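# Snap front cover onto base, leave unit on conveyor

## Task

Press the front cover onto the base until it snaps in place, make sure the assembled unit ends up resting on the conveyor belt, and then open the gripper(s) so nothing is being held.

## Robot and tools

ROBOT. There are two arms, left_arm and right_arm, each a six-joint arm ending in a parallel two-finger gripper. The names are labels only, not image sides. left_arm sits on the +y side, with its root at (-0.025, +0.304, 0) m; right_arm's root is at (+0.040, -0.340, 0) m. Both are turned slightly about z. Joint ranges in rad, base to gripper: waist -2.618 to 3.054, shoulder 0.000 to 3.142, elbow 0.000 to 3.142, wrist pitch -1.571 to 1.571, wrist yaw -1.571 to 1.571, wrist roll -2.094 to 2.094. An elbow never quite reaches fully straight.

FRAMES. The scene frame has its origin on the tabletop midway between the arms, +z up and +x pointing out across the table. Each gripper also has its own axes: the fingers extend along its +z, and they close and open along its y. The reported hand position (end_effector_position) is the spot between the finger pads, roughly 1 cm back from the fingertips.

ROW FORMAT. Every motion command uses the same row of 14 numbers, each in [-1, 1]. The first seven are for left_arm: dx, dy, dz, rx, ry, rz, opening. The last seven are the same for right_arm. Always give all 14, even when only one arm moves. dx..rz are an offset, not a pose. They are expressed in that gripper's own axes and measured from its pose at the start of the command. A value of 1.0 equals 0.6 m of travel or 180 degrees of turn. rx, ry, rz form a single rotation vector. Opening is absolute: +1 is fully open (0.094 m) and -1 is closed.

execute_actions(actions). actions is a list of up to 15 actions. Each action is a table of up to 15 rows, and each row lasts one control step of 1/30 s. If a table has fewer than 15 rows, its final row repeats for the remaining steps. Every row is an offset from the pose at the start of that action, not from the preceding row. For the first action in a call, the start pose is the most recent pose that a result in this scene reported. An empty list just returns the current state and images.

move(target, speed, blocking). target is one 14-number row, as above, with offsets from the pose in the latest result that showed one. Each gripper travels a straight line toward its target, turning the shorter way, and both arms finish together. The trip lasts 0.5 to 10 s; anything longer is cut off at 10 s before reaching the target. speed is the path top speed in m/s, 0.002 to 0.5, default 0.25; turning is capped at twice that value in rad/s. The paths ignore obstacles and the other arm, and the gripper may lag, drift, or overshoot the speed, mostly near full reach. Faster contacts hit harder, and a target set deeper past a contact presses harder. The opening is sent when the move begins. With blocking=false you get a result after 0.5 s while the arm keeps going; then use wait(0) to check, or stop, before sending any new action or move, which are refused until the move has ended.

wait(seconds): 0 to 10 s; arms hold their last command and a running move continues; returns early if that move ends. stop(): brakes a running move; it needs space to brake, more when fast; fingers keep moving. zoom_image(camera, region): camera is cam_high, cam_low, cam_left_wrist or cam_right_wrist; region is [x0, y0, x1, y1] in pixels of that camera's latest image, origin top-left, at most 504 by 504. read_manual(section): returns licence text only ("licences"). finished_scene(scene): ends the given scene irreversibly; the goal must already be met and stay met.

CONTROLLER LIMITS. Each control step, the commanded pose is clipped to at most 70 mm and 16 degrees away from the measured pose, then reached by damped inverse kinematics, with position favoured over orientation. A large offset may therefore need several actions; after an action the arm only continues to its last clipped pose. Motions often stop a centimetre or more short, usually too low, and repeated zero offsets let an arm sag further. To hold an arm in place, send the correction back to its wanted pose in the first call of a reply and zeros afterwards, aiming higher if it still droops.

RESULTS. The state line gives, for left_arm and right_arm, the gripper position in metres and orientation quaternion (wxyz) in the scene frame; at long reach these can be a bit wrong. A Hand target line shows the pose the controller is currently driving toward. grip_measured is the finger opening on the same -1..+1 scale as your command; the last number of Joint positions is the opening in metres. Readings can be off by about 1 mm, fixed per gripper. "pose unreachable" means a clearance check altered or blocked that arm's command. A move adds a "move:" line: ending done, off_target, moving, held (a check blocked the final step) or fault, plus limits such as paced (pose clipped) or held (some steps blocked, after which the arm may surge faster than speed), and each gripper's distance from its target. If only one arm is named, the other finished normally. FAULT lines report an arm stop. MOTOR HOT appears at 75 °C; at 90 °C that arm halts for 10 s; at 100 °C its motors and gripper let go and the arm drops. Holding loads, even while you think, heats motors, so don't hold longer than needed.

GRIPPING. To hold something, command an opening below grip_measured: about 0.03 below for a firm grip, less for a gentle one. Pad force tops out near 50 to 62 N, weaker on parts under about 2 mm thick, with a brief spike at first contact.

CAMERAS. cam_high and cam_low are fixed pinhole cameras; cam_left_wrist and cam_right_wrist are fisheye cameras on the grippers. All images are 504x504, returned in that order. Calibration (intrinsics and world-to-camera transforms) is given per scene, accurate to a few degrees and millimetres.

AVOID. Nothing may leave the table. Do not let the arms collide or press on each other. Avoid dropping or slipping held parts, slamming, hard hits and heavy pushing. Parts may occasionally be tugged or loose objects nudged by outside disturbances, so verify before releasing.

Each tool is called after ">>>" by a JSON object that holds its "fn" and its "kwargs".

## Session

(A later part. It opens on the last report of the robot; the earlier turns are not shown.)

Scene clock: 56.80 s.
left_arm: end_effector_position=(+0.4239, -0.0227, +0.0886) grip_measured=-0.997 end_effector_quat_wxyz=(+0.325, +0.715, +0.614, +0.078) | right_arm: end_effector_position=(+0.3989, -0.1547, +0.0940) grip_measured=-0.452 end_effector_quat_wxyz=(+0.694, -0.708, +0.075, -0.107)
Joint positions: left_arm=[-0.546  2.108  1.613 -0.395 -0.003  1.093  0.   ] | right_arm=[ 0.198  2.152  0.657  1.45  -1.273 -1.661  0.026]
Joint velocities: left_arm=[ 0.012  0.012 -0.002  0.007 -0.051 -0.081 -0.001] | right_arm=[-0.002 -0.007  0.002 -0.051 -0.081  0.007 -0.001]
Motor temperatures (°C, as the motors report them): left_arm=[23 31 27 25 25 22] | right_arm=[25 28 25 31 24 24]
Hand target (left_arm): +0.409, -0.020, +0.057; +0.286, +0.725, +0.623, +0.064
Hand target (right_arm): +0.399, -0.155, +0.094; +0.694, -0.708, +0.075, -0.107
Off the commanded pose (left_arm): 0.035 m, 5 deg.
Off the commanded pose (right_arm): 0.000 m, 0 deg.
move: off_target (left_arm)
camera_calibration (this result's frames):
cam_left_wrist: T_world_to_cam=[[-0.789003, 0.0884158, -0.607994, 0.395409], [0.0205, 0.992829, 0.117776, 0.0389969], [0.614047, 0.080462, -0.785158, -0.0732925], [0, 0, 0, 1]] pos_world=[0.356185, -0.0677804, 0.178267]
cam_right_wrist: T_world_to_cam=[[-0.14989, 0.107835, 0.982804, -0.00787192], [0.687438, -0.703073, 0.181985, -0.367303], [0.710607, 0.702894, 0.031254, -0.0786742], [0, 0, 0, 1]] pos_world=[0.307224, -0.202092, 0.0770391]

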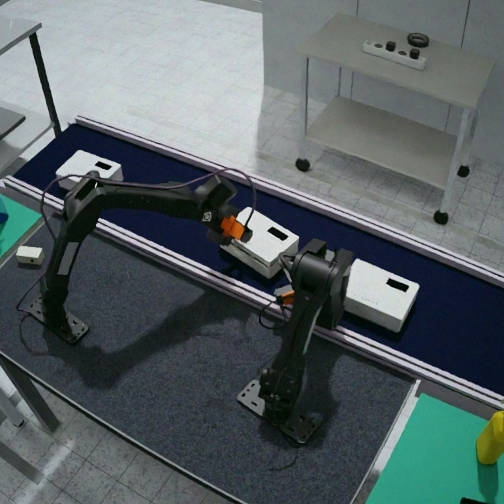

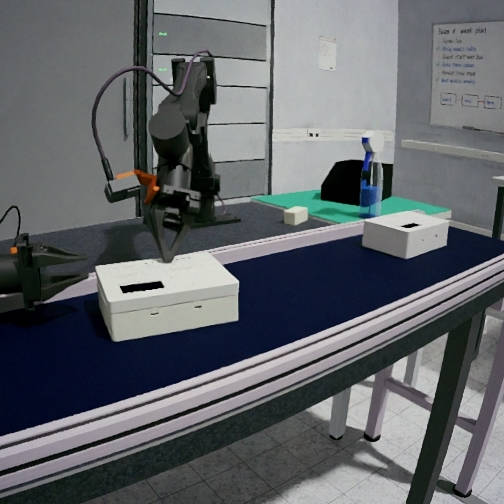

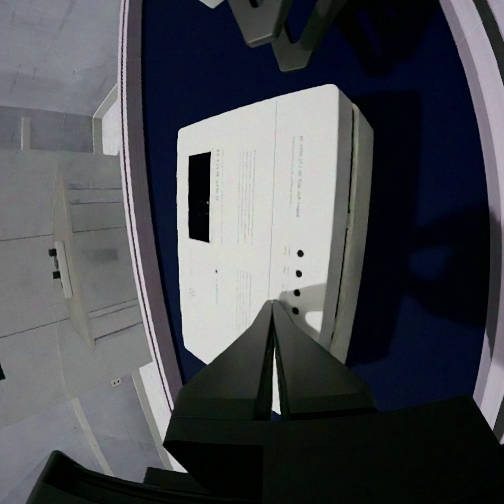

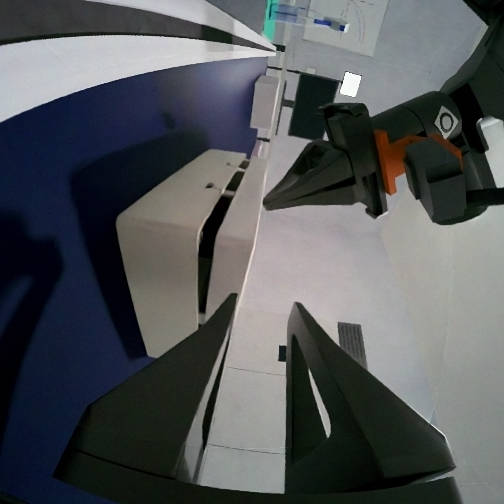

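>>> {"fn": "move", "kwargs": {"target": [0.0165,-0.094,0.05,0.04,0.025,0,-1, 0,0,0,0,0,0,-0.45], "speed": 0.05}}

>>> {"fn": "zoom_image", "kwargs": {"camera": "cam_right_wrist", "region": [100, 100, 340, 340]}}

Scene clock: 58.73 s.
left_arm: end_effector_position=(+0.4241, -0.0254, +0.0868) grip_measured=-0.997 end_effector_quat_wxyz=(+0.326, +0.707, +0.620, +0.099) | right_arm: end_effector_position=(+0.3989, -0.1547, +0.0940) grip_measured=-0.452 end_effector_quat_wxyz=(+0.694, -0.708, +0.075, -0.107)
Joint positions: left_arm=[-0.569  2.11   1.601 -0.369 -0.063  1.07   0.   ] | right_arm=[ 0.198  2.152  0.657  1.45  -1.273 -1.661  0.026]
Joint velocities: left_arm=[ 0.012 -0.007  0.002  0.022 -0.066  0.007  0.   ] | right_arm=[ 0.012  0.007  0.002 -0.037 -0.051  0.007  0.001]
Motor temperatures (°C, as the motors report them): left_arm=[23 30 27 25 25 22] | right_arm=[25 28 25 31 24 24]
Hand target (left_arm): +0.394, -0.020, +0.034; +0.255, +0.729, +0.631, +0.068
Hand target (right_arm): +0.399, -0.155, +0.094; +0.694, -0.708, +0.075, -0.107
Off the commanded pose (left_arm): 0.063 m, 9 deg.
Off the commanded pose (right_arm): 0.000 m, 0 deg.
move: off_target (left_arm)
camera_calibration (this result's frames):
cam_left_wrist: T_world_to_cam=[[-0.773736, 0.0740212, -0.629169, 0.389724], [-0.0159179, 0.990565, 0.136115, 0.0556548], [0.633308, 0.115332, -0.765258, -0.0836663], [0, 0, 0, 1]] pos_world=[0.355416, -0.0743282, 0.173601]
cam_right_wrist: T_world_to_cam=[[-0.14989, 0.107835, 0.982804, -0.00787192], [0.687438, -0.703073, 0.181985, -0.367303], [0.710607, 0.702894, 0.031254, -0.0786742], [0, 0, 0, 1]] pos_world=[0.307224, -0.202092, 0.0770391]

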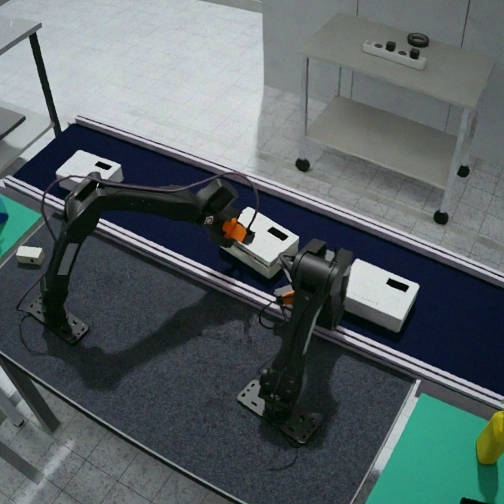

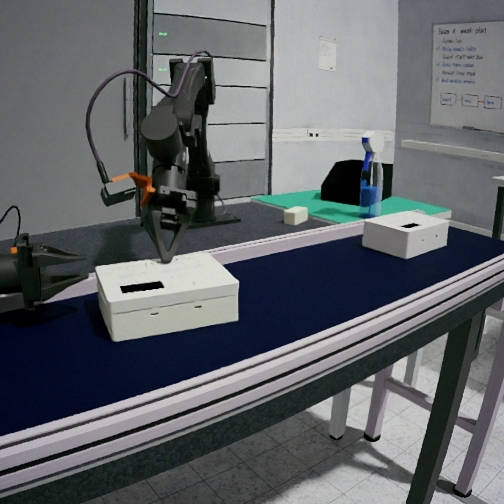

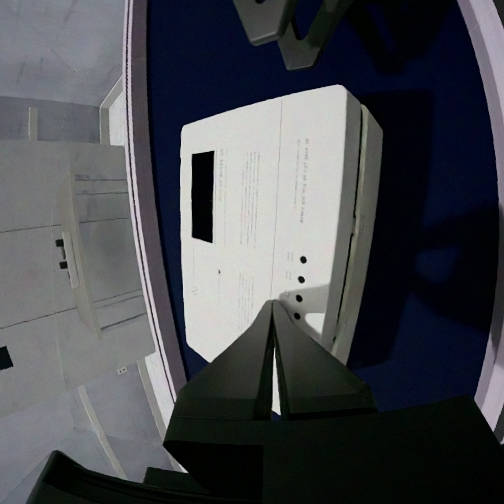

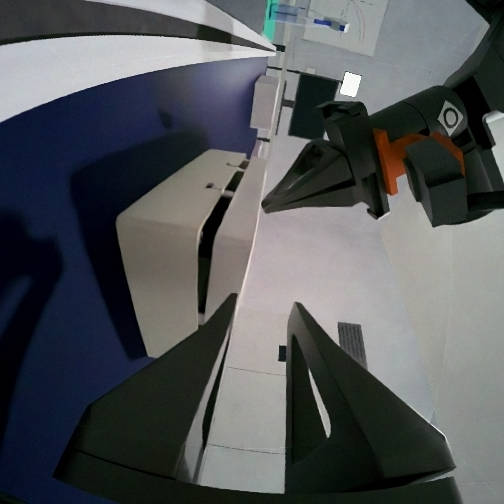

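Region (100, 100, 340, 340) of cam_right_wrist's 504x504 image, scaled by 2.100, with more detail than that image has.

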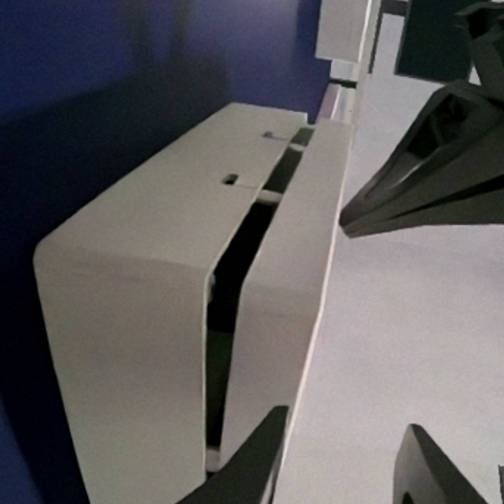

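>>> {"fn": "move", "kwargs": {"target": [0.0165,-0.094,0.05,0.04,0.025,0,-1, -0.03,-0.03,0.085,-0.12,0,0,-1], "speed": 0.08}}

Scene clock: 61.97 s.
left_arm: end_effector_position=(+0.4259, -0.0286, +0.0864) grip_measured=-0.997 end_effector_quat_wxyz=(+0.328, +0.695, +0.629, +0.118) | right_arm: end_effector_position=(+0.3905, -0.1054, +0.0980) grip_measured=-0.986 end_effector_quat_wxyz=(-0.559, +0.815, -0.123, +0.091)
Joint positions: left_arm=[-0.589  2.118  1.601 -0.349 -0.12   1.041  0.   ] | right_arm=[ 0.405  1.762  0.758  0.375 -0.914 -2.104  0.001]
Joint velocities: left_arm=[ 0.007 -0.002  0.017 -0.007  0.007 -0.022 -0.   ] | right_arm=[-0.017 -0.017  0.002 -0.066  0.007  0.051 -0.001]
Motor temperatures (°C, as the motors report them): left_arm=[23 30 27 25 25 22] | right_arm=[25 28 25 31 24 24]
Hand target (left_arm): +0.396, -0.022, +0.032; +0.256, +0.720, +0.639, +0.088
Hand target (right_arm): +0.392, -0.100, +0.111; -0.562, +0.814, -0.113, +0.097
Off the commanded pose (left_arm): 0.065 m, 10 deg.
Off the commanded pose (right_arm): 0.014 m, 4 deg.
joint sent to its limit (right arm) — the command would take joint 6 (wrist roll) past its lower limit, so that joint was sent only as far as its limit.
move: off_target (left_arm, right_arm)
camera_calibration (this result's frames):
cam_left_wrist: T_world_to_cam=[[-0.758897, 0.0512216, -0.649193, 0.385836], [-0.0576475, 0.987704, 0.145319, 0.0757791], [0.648654, 0.147707, -0.746613, -0.0919344], [0, 0, 0, 1]] pos_world=[0.356812, -0.0810311, 0.17083]
cam_right_wrist: T_world_to_cam=[[-0.00562493, 0.427053, 0.904209, -0.0333077], [0.680713, -0.660745, 0.316301, -0.333713], [0.732528, 0.617286, -0.286984, -0.0938834], [0, 0, 0, 1]] pos_world=[0.295748, -0.148322, 0.108728]

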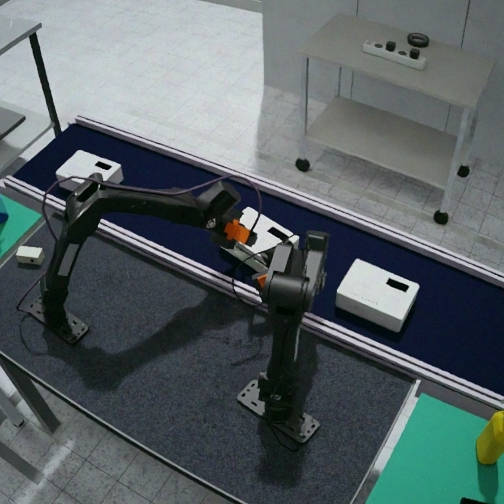

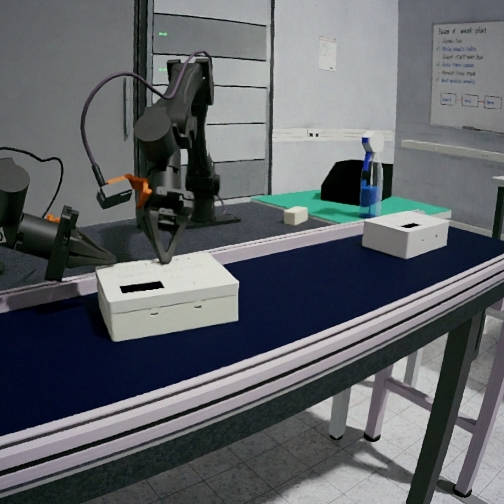

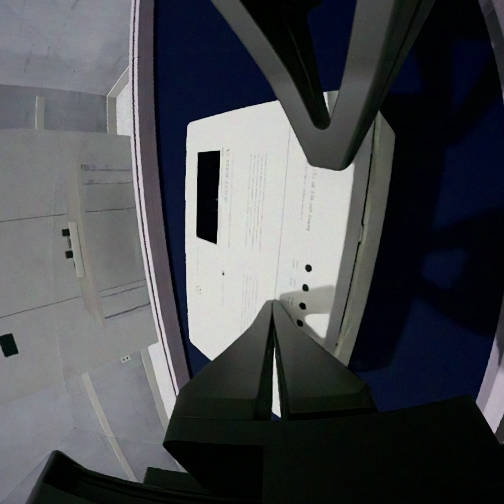

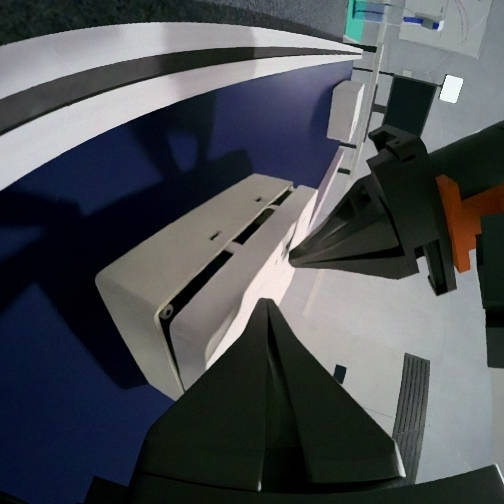

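>>> {"fn": "move", "kwargs": {"target": [0.0165,-0.094,0.05,0.04,0.025,0,-1, 0,0.078,0.03,0,0,0,-1], "speed": 0.05}}

Scene clock: 63.87 s.
left_arm: end_effector_position=(+0.4263, -0.0322, +0.0806) grip_measured=-0.997 end_effector_quat_wxyz=(+0.328, +0.684, +0.639, +0.131) | right_arm: end_effector_position=(+0.4032, -0.0995, +0.0835) grip_measured=-0.987 end_effector_quat_wxyz=(-0.583, +0.797, -0.084, +0.130)
Joint positions: left_arm=[-0.609  2.136  1.601 -0.33  -0.167  1.006  0.   ] | right_arm=[ 0.405  1.895  0.736  0.655 -0.939 -2.104  0.001]
Joint velocities: left_arm=[ 0.002 -0.017  0.017 -0.066  0.037 -0.051 -0.   ] | right_arm=[-0.007  0.002 -0.007  0.081 -0.066 -0.007 -0.001]
Motor temperatures (°C, as the motors report them): left_arm=[23 30 27 25 25 22] | right_arm=[25 28 25 31 24 24]
Hand target (left_arm): +0.399, -0.026, +0.030; +0.259, +0.708, +0.648, +0.106
Hand target (right_arm): +0.389, -0.105, +0.049; -0.559, +0.815, -0.123, +0.091
Off the commanded pose (left_arm): 0.060 m, 9 deg.
Off the commanded pose (right_arm): 0.038 m, 7 deg.
move: off_target (left_arm, right_arm)
camera_calibration (this result's frames):
cam_left_wrist: T_world_to_cam=[[-0.751692, 0.0279849, -0.65892, 0.379529], [-0.0961629, 0.983771, 0.151484, 0.0960437], [0.652466, 0.177233, -0.736802, -0.0974523], [0, 0, 0, 1]] pos_world=[0.358109, -0.0878343, 0.163727]
cam_right_wrist: T_world_to_cam=[[-0.121339, 0.386264, 0.914372, 0.0190773], [0.654342, -0.661559, 0.366299, -0.327456], [0.7464, 0.642759, -0.172476, -0.123581], [0, 0, 0, 1]] pos_world=[0.308824, -0.144568, 0.0811885]

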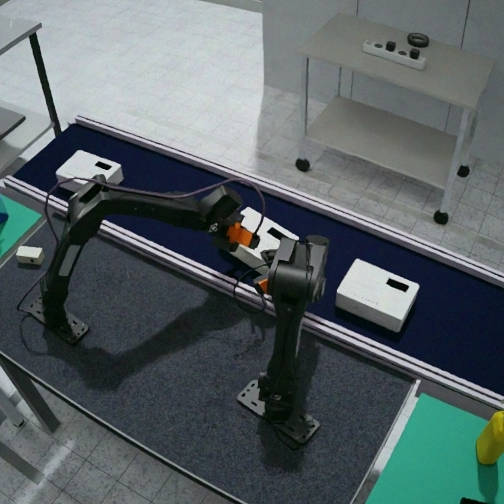

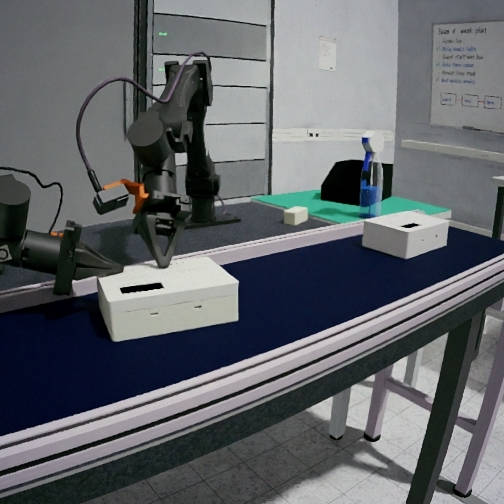

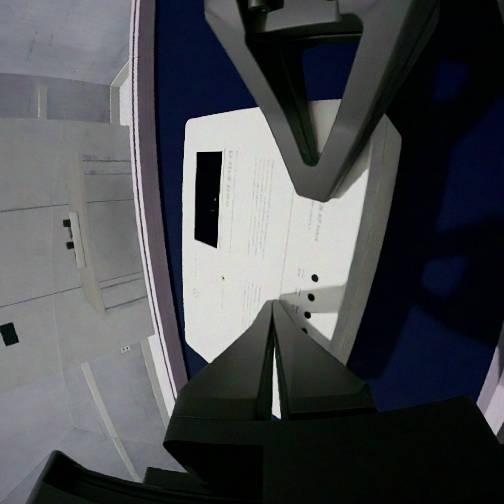

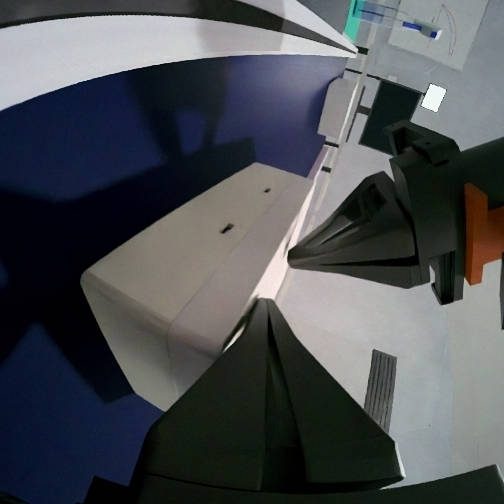

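Snapped. Retracting both arms.

>>> {"fn": "move", "kwargs": {"target": [0,0,-0.1,0,0,0,-1, 0,-0.06,-0.08,0,0,0,-1], "speed": 0.12}}

Scene clock: 65.07 s.
left_arm: end_effector_position=(+0.3970, -0.0180, +0.1274) grip_measured=-0.997 end_effector_quat_wxyz=(+0.335, +0.684, +0.635, +0.132) | right_arm: end_effector_position=(+0.3977, -0.1290, +0.1340) grip_measured=-0.987 end_effector_quat_wxyz=(-0.594, +0.785, -0.093, +0.149)
Joint positions: left_arm=[-0.626  1.964  1.523 -0.412 -0.176  1.     0.   ] | right_arm=[ 0.322  1.691  0.711  0.504 -0.992 -2.105  0.001]
Joint velocities: left_arm=[-0.002  0.012 -0.002 -0.022  0.051  0.037 -0.001] | right_arm=[-0.017  0.002  0.007 -0.007 -0.007 -0.007  0.001]
Motor temperatures (°C, as the motors report them): left_arm=[23 30 27 25 25 22] | right_arm=[25 28 25 31 24 24]
Hand target (left_arm): +0.391, -0.016, +0.126; +0.327, +0.684, +0.639, +0.131
Hand target (right_arm): +0.389, -0.132, +0.132; -0.595, +0.786, -0.099, +0.134
Off the commanded pose (left_arm): 0.007 m, 1 deg.
Off the commanded pose (right_arm): 0.011 m, 3 deg.
joint sent to its limit (right arm) — the command would take joint 6 (wrist roll) past its lower limit, so that joint was sent only as far as its limit.
move: off_target (right_arm)
camera_calibration (this result's frames):
cam_left_wrist: T_world_to_cam=[[-0.742644, 0.0282819, -0.669089, 0.385677], [-0.0909706, 0.985586, 0.142631, 0.0712333], [0.663479, 0.166792, -0.729367, -0.0519231], [0, 0, 0, 1]] pos_world=[0.327351, -0.072454, 0.210021]
cam_right_wrist: T_world_to_cam=[[-0.129486, 0.363083, 0.922716, -0.0172201], [0.621135, -0.695658, 0.360902, -0.352353], [0.772932, 0.619863, -0.135445, -0.110223], [0, 0, 0, 1]] pos_world=[0.301824, -0.170542, 0.128125]

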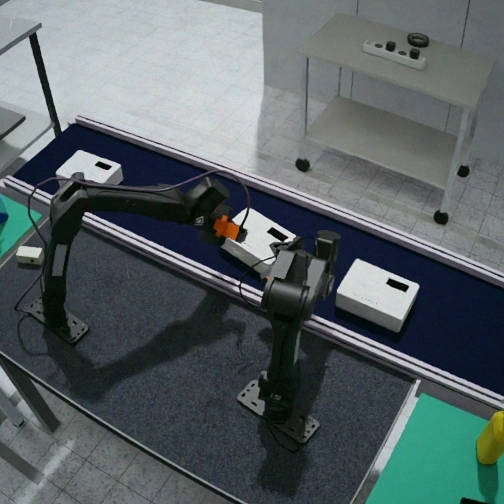

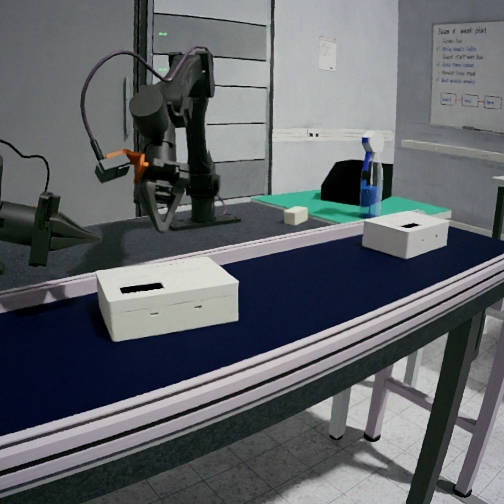

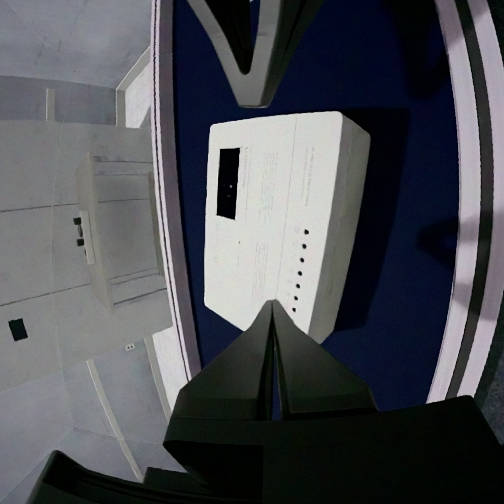

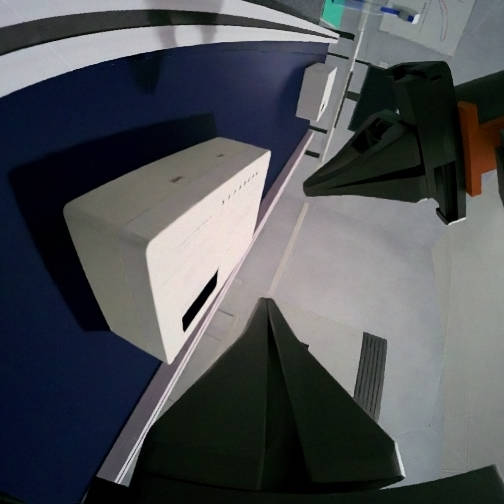

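>>> {"fn": "finished_scene", "kwargs": {"scene": 2}}

The scene is finished: the task was done.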